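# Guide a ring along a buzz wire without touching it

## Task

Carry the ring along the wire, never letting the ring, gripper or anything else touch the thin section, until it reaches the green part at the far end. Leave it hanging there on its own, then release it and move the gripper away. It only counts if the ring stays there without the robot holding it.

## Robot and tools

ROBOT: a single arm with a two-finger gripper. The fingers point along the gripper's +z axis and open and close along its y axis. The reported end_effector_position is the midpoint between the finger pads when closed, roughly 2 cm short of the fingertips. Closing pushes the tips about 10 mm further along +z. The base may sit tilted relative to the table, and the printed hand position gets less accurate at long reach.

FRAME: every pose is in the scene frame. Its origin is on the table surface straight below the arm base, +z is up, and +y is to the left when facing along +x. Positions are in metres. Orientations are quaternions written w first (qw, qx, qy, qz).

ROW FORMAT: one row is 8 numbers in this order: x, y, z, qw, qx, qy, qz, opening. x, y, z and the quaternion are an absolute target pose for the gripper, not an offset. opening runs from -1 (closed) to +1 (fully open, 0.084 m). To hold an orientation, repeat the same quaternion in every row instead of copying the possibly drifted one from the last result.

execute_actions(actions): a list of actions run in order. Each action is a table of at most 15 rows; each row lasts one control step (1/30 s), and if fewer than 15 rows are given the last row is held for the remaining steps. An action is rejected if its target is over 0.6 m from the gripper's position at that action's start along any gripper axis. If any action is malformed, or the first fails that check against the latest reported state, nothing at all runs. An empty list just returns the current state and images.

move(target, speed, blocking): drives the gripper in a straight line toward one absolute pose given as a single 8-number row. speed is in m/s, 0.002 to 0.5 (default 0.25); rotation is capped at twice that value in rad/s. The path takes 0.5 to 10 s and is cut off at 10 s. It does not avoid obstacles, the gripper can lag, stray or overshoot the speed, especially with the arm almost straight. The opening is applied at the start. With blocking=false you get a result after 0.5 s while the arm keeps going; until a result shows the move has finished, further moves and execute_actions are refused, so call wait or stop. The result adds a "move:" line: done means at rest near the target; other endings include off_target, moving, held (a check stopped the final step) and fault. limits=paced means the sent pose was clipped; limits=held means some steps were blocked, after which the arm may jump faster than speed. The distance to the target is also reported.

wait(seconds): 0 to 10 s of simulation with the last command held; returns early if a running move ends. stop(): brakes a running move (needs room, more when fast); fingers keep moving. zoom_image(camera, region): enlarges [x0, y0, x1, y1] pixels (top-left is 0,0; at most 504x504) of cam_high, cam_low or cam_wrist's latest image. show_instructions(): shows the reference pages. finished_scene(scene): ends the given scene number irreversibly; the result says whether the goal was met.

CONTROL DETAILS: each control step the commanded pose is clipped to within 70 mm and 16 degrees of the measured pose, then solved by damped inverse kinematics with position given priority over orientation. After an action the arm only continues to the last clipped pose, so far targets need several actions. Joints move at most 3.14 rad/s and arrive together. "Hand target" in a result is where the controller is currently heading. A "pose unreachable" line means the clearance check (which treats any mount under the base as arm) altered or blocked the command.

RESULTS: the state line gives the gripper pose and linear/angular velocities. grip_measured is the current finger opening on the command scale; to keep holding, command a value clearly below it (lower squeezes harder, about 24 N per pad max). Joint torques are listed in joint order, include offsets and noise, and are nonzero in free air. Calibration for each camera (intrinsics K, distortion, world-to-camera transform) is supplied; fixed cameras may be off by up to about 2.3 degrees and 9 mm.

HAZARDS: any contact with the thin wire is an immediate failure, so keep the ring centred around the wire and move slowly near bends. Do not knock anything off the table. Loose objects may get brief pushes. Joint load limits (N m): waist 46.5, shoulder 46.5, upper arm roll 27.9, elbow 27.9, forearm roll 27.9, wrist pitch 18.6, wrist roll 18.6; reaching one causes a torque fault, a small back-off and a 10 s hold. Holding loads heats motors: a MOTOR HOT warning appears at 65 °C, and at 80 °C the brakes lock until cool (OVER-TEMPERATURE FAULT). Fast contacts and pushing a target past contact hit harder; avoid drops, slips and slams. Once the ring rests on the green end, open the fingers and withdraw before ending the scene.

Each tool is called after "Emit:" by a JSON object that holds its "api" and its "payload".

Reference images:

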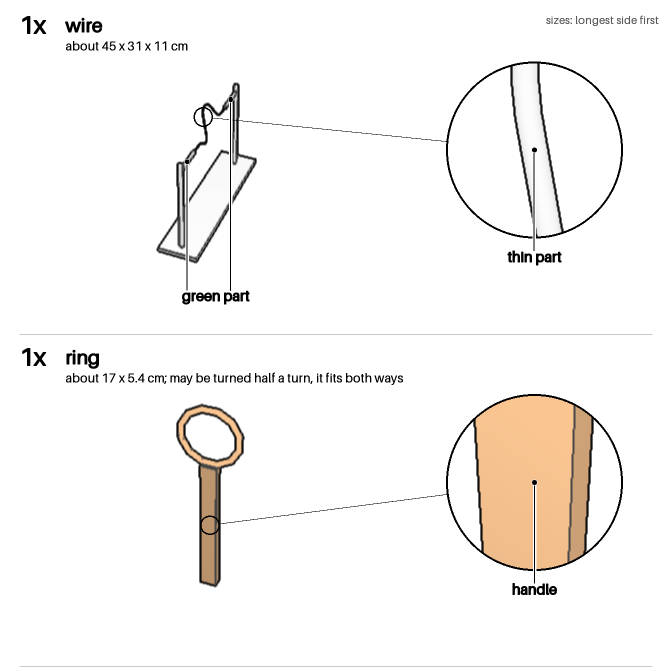

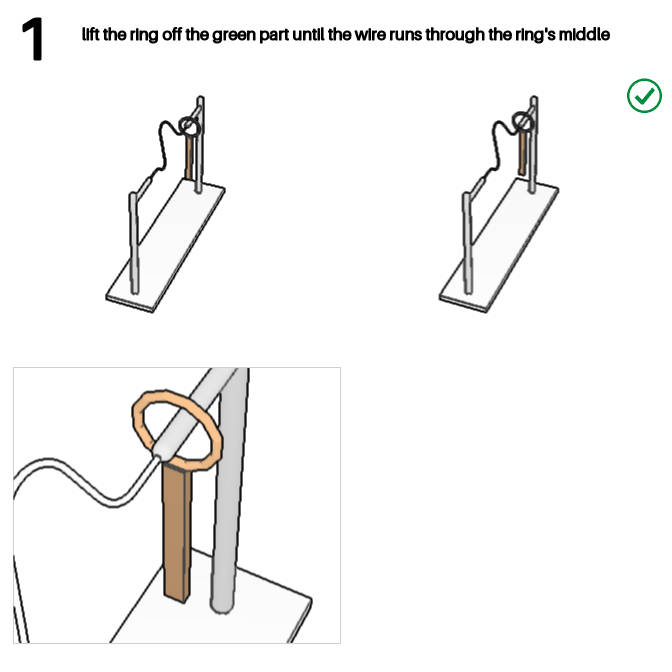

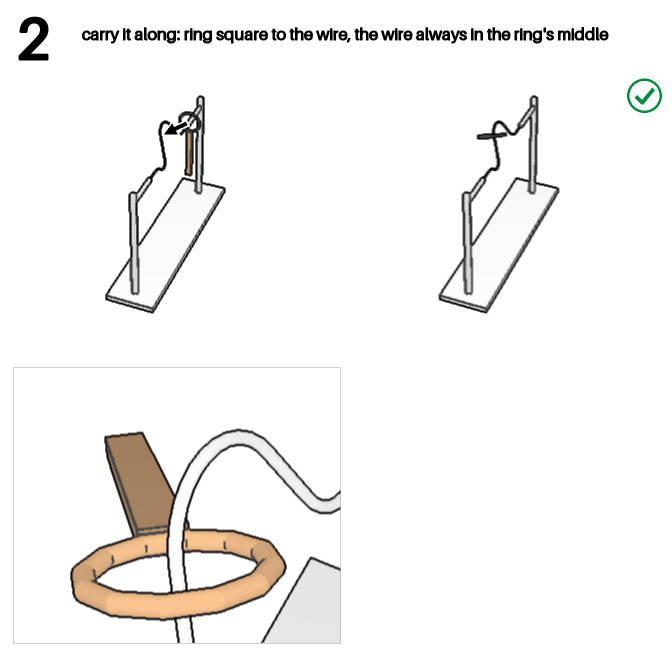

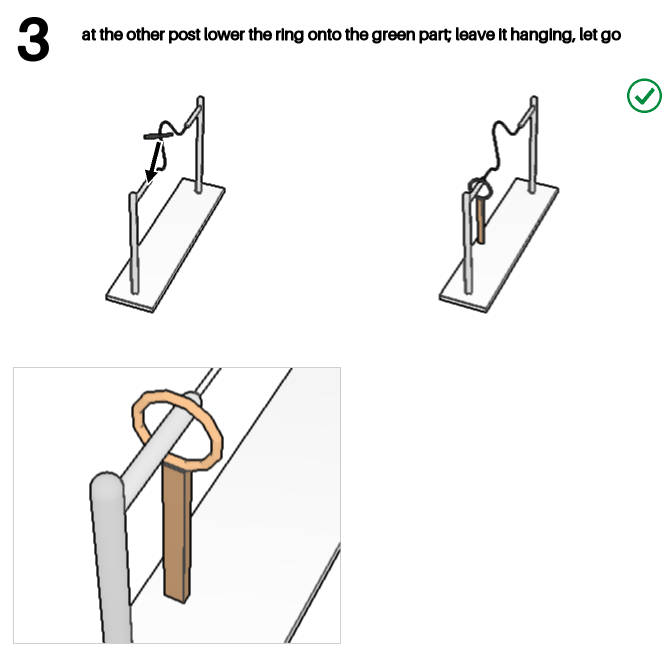

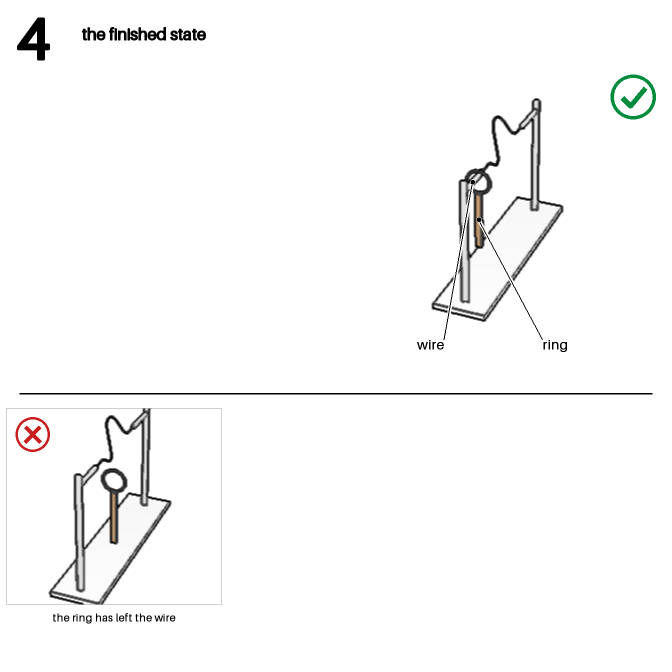

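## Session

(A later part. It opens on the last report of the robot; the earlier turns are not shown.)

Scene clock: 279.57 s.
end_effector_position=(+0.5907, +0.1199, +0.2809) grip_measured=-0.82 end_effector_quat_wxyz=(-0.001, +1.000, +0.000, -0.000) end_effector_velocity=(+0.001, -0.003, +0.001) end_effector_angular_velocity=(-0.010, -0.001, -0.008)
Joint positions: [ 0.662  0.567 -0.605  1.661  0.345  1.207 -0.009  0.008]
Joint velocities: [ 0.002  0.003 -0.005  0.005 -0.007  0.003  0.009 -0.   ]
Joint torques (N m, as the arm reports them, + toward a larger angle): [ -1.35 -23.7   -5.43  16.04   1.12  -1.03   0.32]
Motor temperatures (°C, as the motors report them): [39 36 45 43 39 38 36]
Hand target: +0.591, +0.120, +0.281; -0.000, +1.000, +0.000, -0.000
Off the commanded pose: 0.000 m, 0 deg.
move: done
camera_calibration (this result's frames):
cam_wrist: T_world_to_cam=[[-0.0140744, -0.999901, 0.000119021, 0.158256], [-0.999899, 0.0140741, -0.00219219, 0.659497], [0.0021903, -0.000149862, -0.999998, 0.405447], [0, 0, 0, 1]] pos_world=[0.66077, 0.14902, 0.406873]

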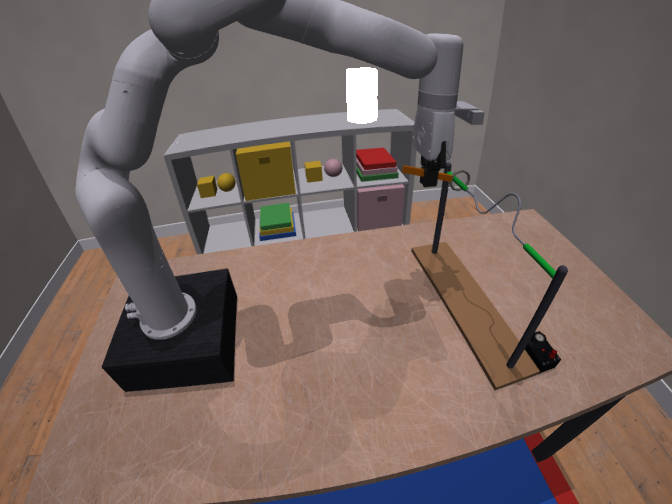

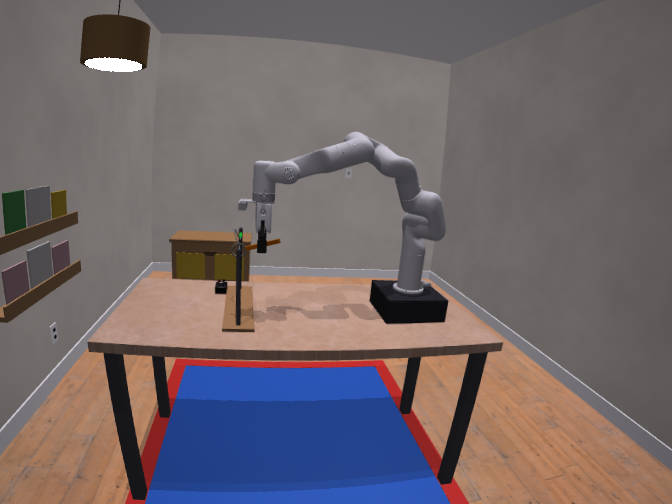

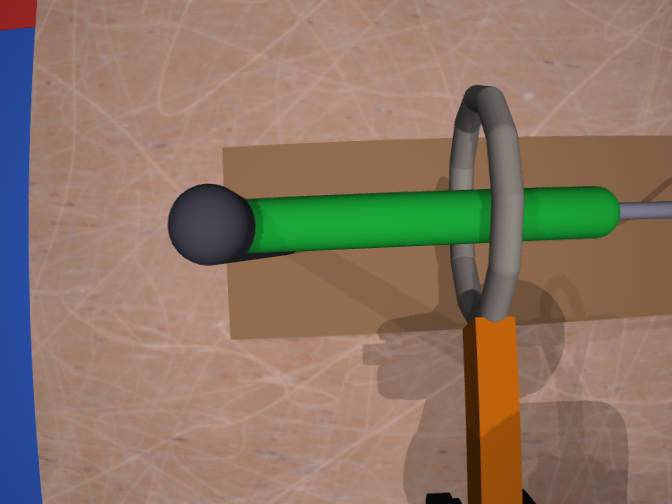

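Emit:
{"api": "move", "payload": {"target": [0.591,0.132,0.2316,0,0.9537,0,0.3007,-1], "speed": 0.12}}

Emit:
{"api": "move", "payload": {"target": [0.6215,0.132,0.192,0,0.8191,0,0.5736,-1], "speed": 0.12}}

Scene clock: 287.50 s.
end_effector_position=(+0.5910, +0.1318, +0.2320) grip_measured=-0.82 end_effector_quat_wxyz=(+0.000, +0.954, -0.000, +0.300) end_effector_velocity=(+0.000, +0.002, -0.001) end_effector_angular_velocity=(+0.001, -0.008, +0.005)
Joint positions: [ 0.894  0.386 -0.616  0.954  0.344  0.064  0.031  0.008]
Joint velocities: [-0.008  0.001  0.013 -0.004  0.003 -0.016 -0.004 -0.   ]
Joint torques (N m, as the arm reports them, + toward a larger angle): [ -1.39 -17.45  -4.16  14.68   1.59  -1.53   0.38]
Motor temperatures (°C, as the motors report them): [39 36 45 43 39 38 36]
Hand target: +0.591, +0.132, +0.232; -0.000, +0.954, -0.000, +0.301
Off the commanded pose: 0.000 m, 0 deg.
move: done
camera_calibration (this result's frames):
cam_wrist: T_world_to_cam=[[-0.0133178, -0.999888, -0.0067829, 0.171383], [-0.818061, 0.0147962, -0.574941, 0.684876], [0.574977, -0.00210812, -0.818167, -0.0239158], [0, 0, 0, 1]] pos_world=[0.576304, 0.16118, 0.375359]

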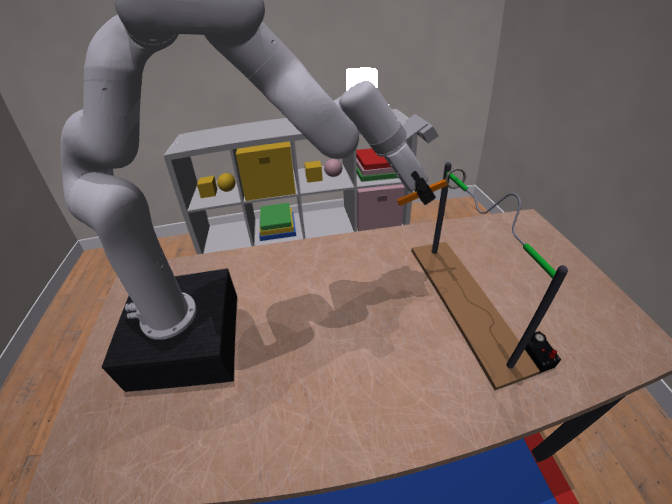

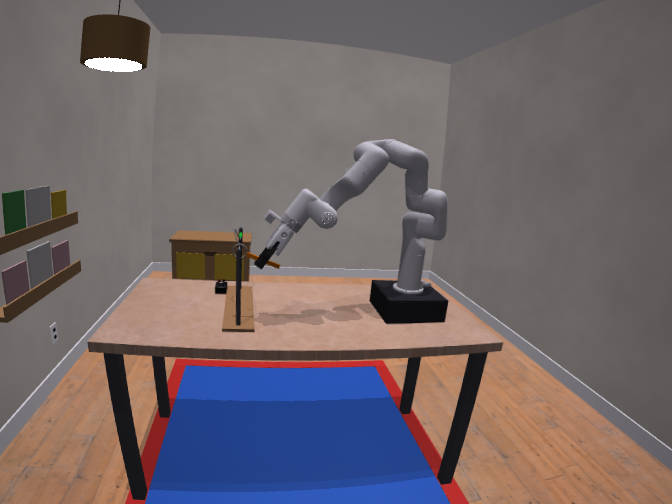

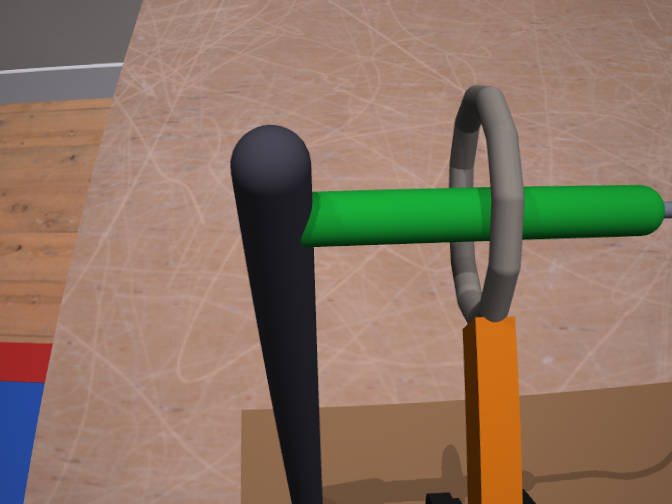

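Scene clock: 290.43 s.
end_effector_position=(+0.6213, +0.1320, +0.1925) grip_measured=-0.82 end_effector_quat_wxyz=(+0.000, +0.819, +0.000, +0.574) end_effector_velocity=(+0.001, -0.002, +0.000) end_effector_angular_velocity=(-0.001, -0.012, -0.003)
Joint positions: [ 0.661  0.83  -0.338  0.957  0.341 -0.978  0.202  0.008]
Joint velocities: [-0.001  0.01  -0.002  0.005  0.003 -0.014  0.003  0.   ]
Joint torques (N m, as the arm reports them, + toward a larger angle): [ -1.16 -21.72  -4.94   8.97   1.45  -1.66   0.49]
Motor temperatures (°C, as the motors report them): [39 36 45 43 39 38 36]
Hand target: +0.621, +0.132, +0.192; +0.000, +0.819, +0.000, +0.574
Off the commanded pose: 0.001 m, 0 deg.
move: done
camera_calibration (this result's frames):
cam_wrist: T_world_to_cam=[[-0.0064331, -0.999901, -0.0125275, 0.168484], [-0.339757, 0.0139681, -0.940409, 0.460287], [0.940491, -0.00179343, -0.339813, -0.392892], [0, 0, 0, 1]] pos_world=[0.526981, 0.161334, 0.301459]

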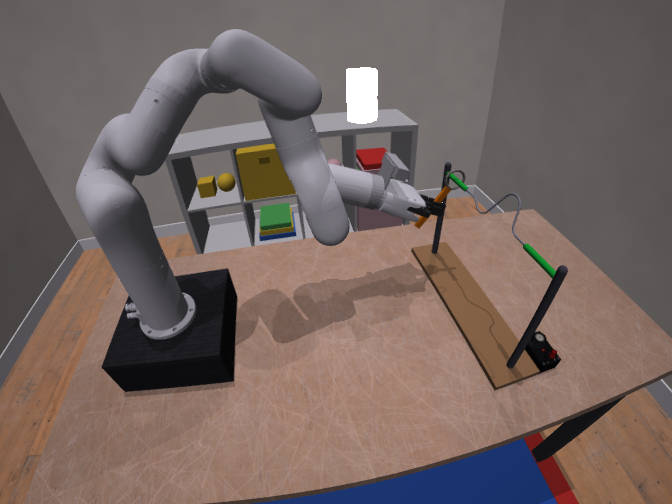

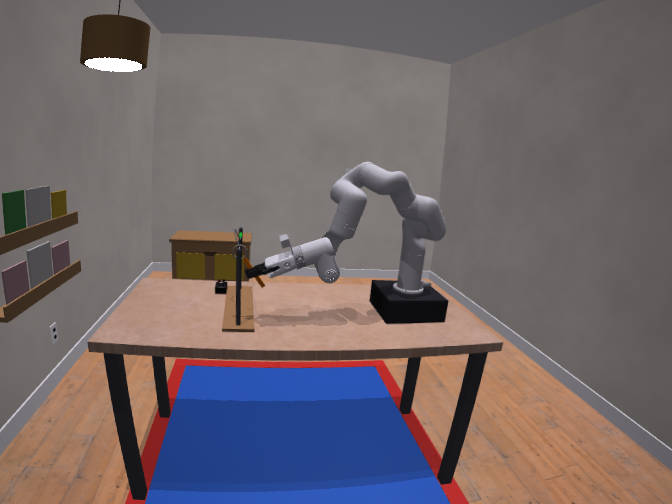

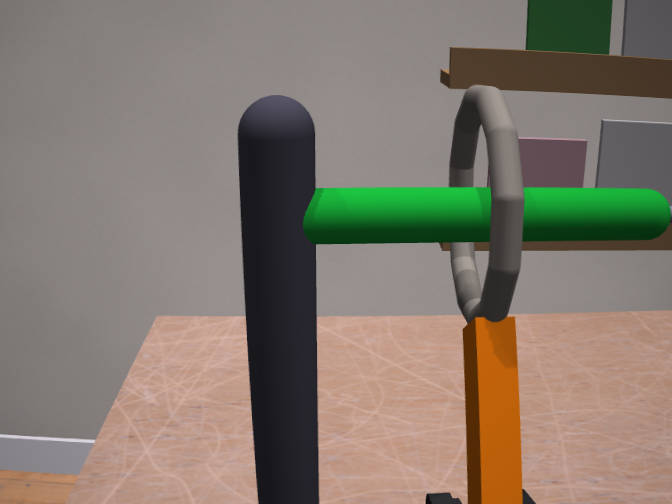

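Emit:
{"api": "move", "payload": {"target": [0.661,0.132,0.168,0,0.6428,0,0.7661,-1], "speed": 0.12}}

Scene clock: 296.50 s.
end_effector_position=(+0.6606, +0.1320, +0.1682) grip_measured=-0.82 end_effector_quat_wxyz=(-0.000, +0.643, -0.000, +0.766) end_effector_velocity=(+0.001, +0.000, -0.000) end_effector_angular_velocity=(+0.000, -0.012, -0.001)
Joint positions: [ 0.594  1.422 -0.353  1.563  0.556 -1.428  0.229  0.008]
Joint velocities: [-0.002  0.013 -0.001  0.021  0.006 -0.004 -0.004 -0.   ]
Joint torques (N m, as the arm reports them, + toward a larger angle): [ -1.21 -25.05  -6.22   7.74   1.17  -1.     0.57]
Motor temperatures (°C, as the motors report them): [39 36 45 41 39 38 36]
Hand target: +0.661, +0.132, +0.168; +0.000, +0.643, -0.000, +0.766
Off the commanded pose: 0.000 m, 0 deg.
move: done
camera_calibration (this result's frames):
cam_wrist: T_world_to_cam=[[0.000755227, -0.999897, -0.0143643, 0.164029], [0.175343, 0.0142742, -0.984404, 0.117862], [0.984507, -0.00177522, 0.175335, -0.553864], [0, 0, 0, 1]] pos_world=[0.524493, 0.161346, 0.215492]

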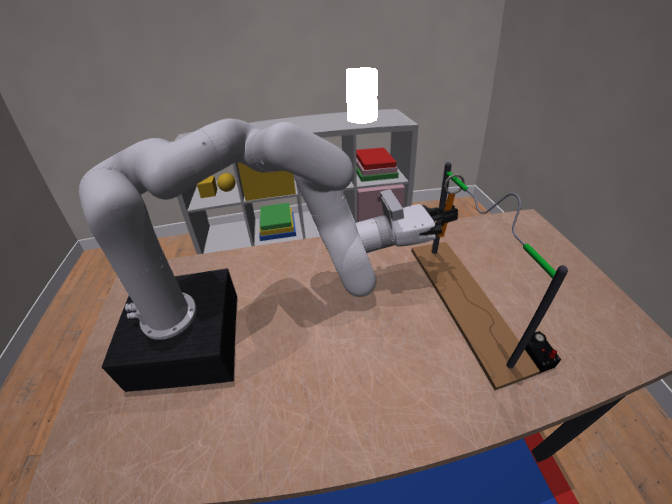

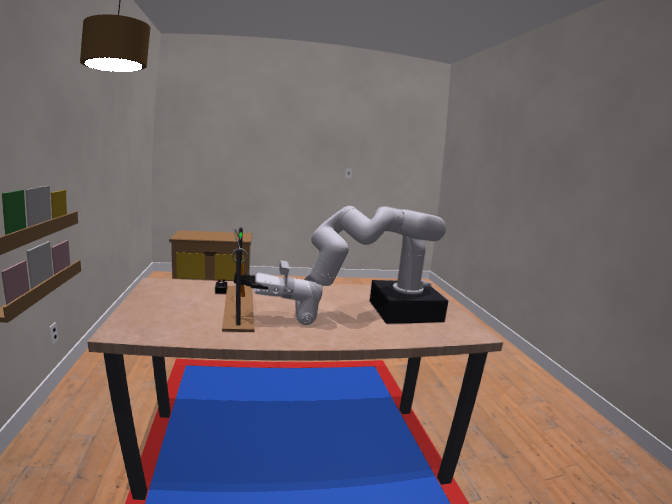

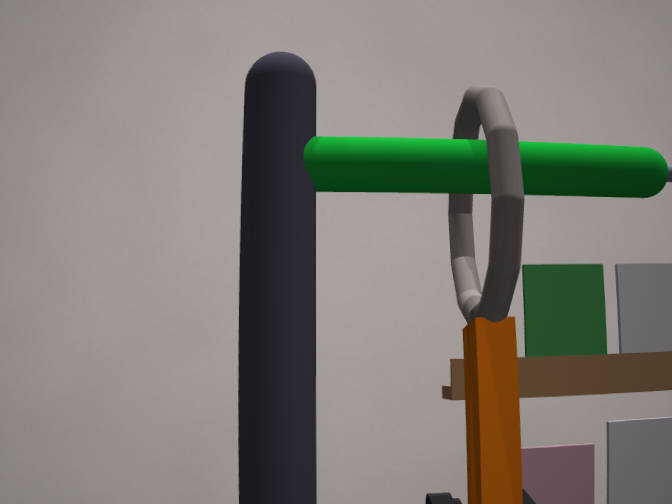

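Emit:
{"api": "move", "payload": {"target": [0.661,0.132,0.1645,0,0.6428,0,0.7661,-1], "speed": 0.02}}

Emit:
{"api": "move", "payload": {"target": [0.661,0.132,0.1645,0,0.6428,0,0.7661,0]}}

Emit:
{"api": "move", "payload": {"target": [0.53,0.132,0.19,0,0.707,0,0.707,0], "speed": 0.2}}

Scene clock: 299.60 s.
end_effector_position=(+0.6610, +0.1320, +0.1646) grip_measured=-0.82 end_effector_quat_wxyz=(+0.000, +0.643, +0.000, +0.766) end_effector_velocity=(+0.000, +0.001, -0.000) end_effector_angular_velocity=(+0.000, -0.001, +0.002)
Joint positions: [ 0.592  1.435 -0.352  1.578  0.559 -1.427  0.227  0.008]
Joint velocities: [-0.     0.003 -0.     0.004 -0.001  0.    -0.    -0.   ]
Joint torques (N m, as the arm reports them, + toward a larger angle): [ -0.69 -25.58  -5.94   7.72   1.49  -1.06   0.45]
Motor temperatures (°C, as the motors report them): [39 36 45 41 39 38 36]
Hand target: +0.661, +0.132, +0.165; +0.000, +0.643, -0.000, +0.766
Off the commanded pose: 0.000 m, 0 deg.
move: done
camera_calibration (this result's frames):
cam_wrist: T_world_to_cam=[[0.000664256, -0.9999, -0.0141583, 0.164005], [0.176087, 0.0140541, -0.984274, 0.113704], [0.984374, -0.00183928, 0.176078, -0.553589], [0, 0, 0, 1]] pos_world=[0.524808, 0.161372, 0.211713]

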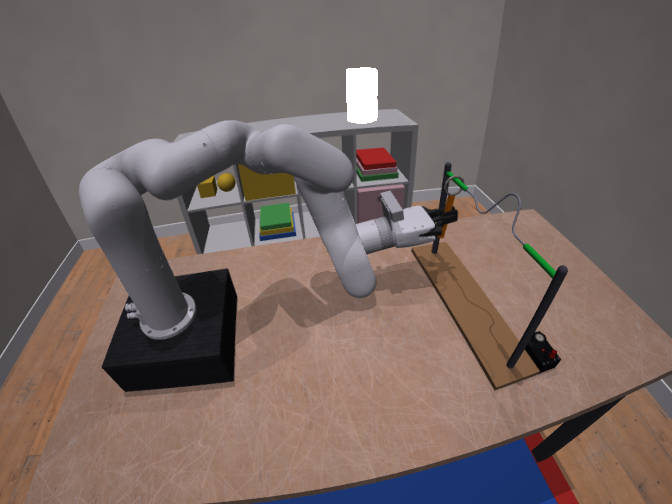

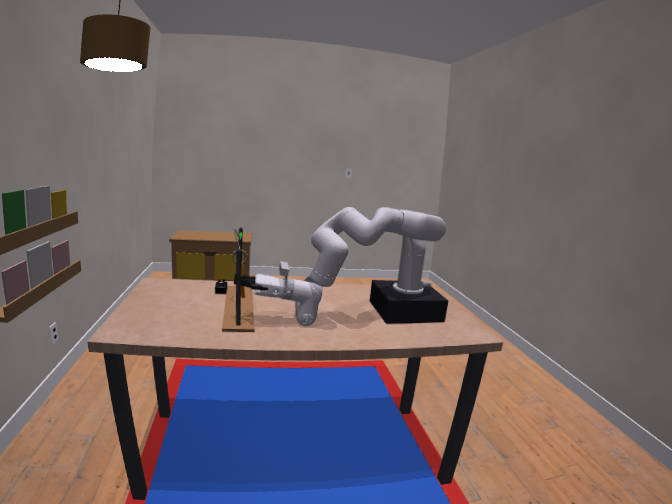

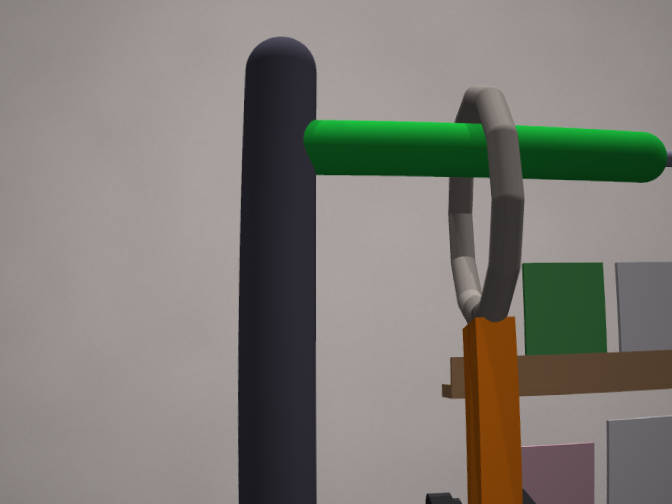

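Scene clock: 300.30 s.
end_effector_position=(+0.6610, +0.1318, +0.1645) grip_measured=-0.01 end_effector_quat_wxyz=(+0.000, +0.643, -0.000, +0.766) end_effector_velocity=(+0.000, -0.001, +0.001) end_effector_angular_velocity=(+0.000, -0.003, -0.002)
Joint positions: [ 0.592  1.436 -0.352  1.578  0.559 -1.427  0.227  0.044]
Joint velocities: [ 0.     0.    -0.001  0.002  0.003 -0.    -0.    -0.   ]
Joint torques (N m, as the arm reports them, + toward a larger angle): [  0.04 -25.55  -6.04   7.98   1.28  -0.92   0.71]
Motor temperatures (°C, as the motors report them): [39 36 45 41 39 38 36]
Hand target: +0.661, +0.132, +0.164; -0.000, +0.643, -0.000, +0.766
Off the commanded pose: 0.000 m, 0 deg.
move: done
camera_calibration (this result's frames):
cam_wrist: T_world_to_cam=[[0.000344673, -0.999901, -0.0140994, 0.164016], [0.176248, 0.0139395, -0.984247, 0.113574], [0.984346, -0.00214576, 0.176235, -0.5536], [0, 0, 0, 1]] pos_world=[0.52486, 0.161228, 0.211661]

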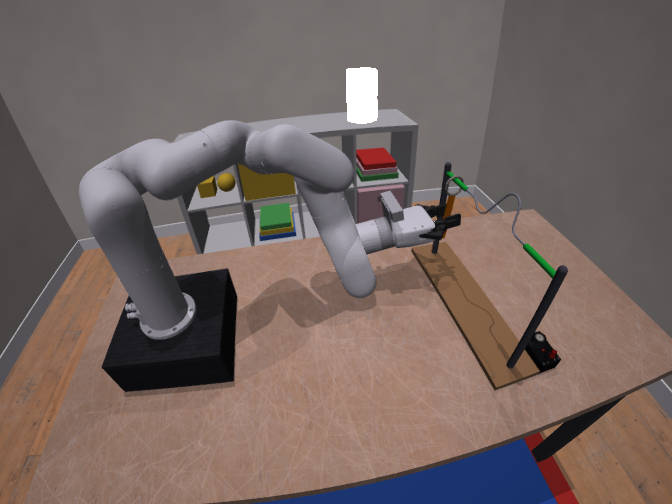

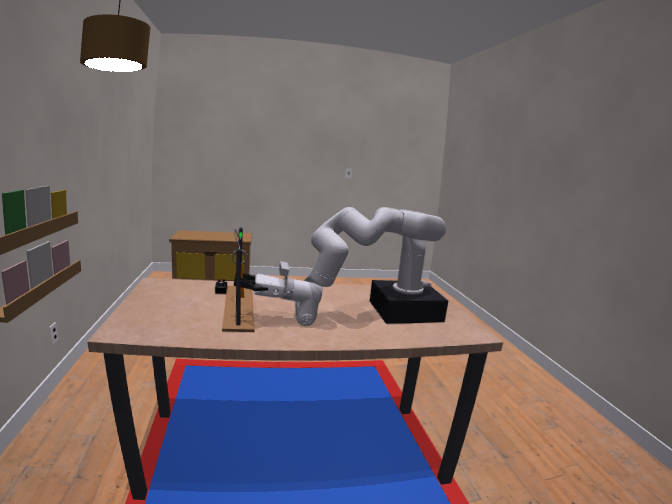

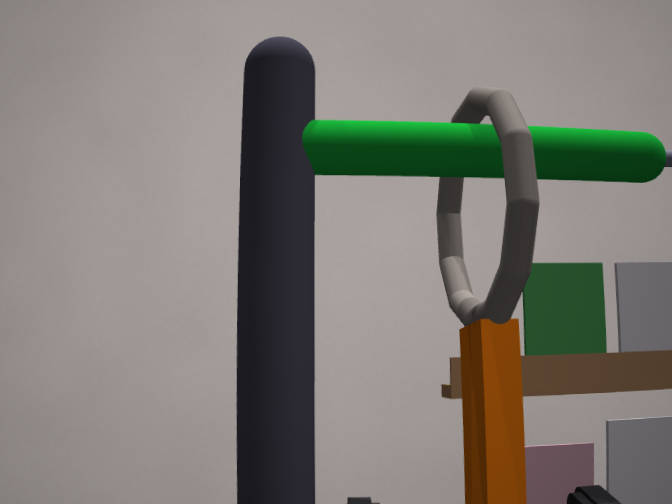

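Scene clock: 301.57 s.
end_effector_position=(+0.5303, +0.1316, +0.1896) grip_measured=-0.01 end_effector_quat_wxyz=(+0.000, +0.707, +0.000, +0.707) end_effector_velocity=(-0.003, +0.000, -0.000) end_effector_angular_velocity=(-0.001, +0.007, +0.001)
Joint positions: [ 0.723  1.076 -0.278  0.871  0.554 -1.592  0.314  0.044]
Joint velocities: [ 0.002 -0.006  0.003 -0.013 -0.    -0.001 -0.     0.   ]
Joint torques (N m, as the arm reports them, + toward a larger angle): [ -0.71 -20.03  -4.88   3.8    1.15  -1.03   0.39]
Motor temperatures (°C, as the motors report them): [39 36 45 41 39 38 36]
Hand target: +0.530, +0.132, +0.190; -0.000, +0.707, +0.000, +0.707
Off the commanded pose: 0.001 m, 0 deg.
move: done
camera_calibration (this result's frames):
cam_wrist: T_world_to_cam=[[-0.00169107, -0.999902, -0.0138613, 0.165295], [0.00276869, 0.0138566, -0.9999, 0.256217], [0.999995, -0.00172928, 0.00274498, -0.404816], [0, 0, 0, 1]] pos_world=[0.404384, 0.161029, 0.259593]

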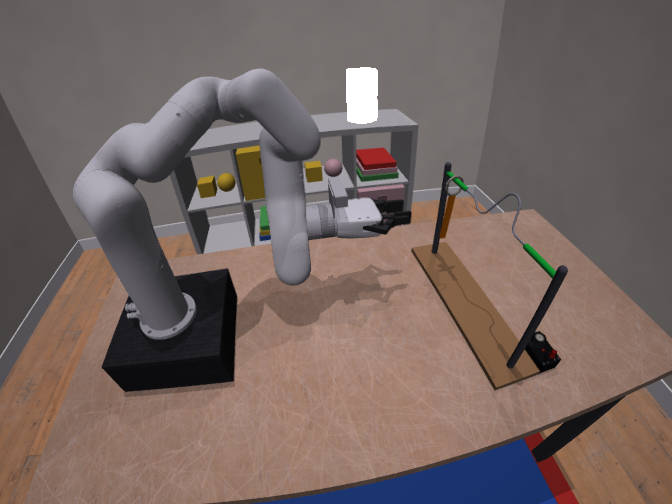

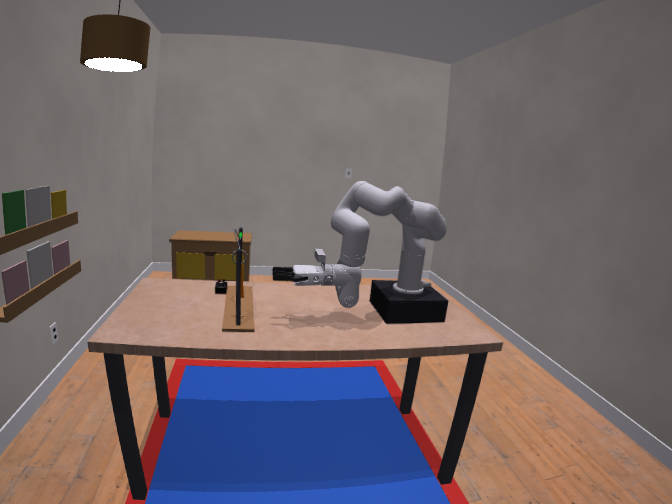

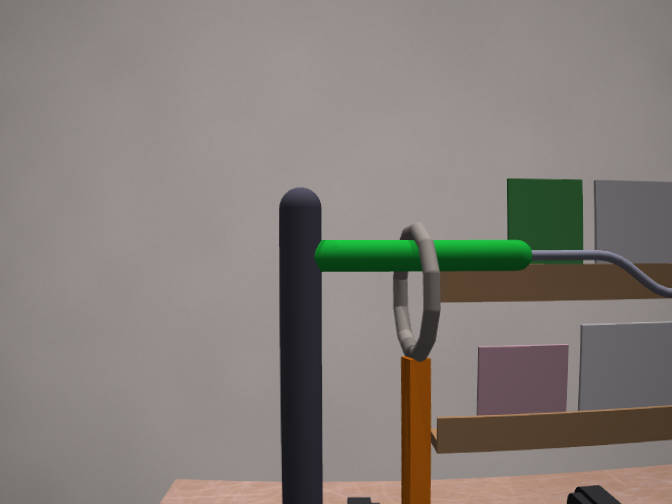

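Emit:
{"api": "finished_scene", "payload": {"scene": 1}}

The scene is finished: the task was done.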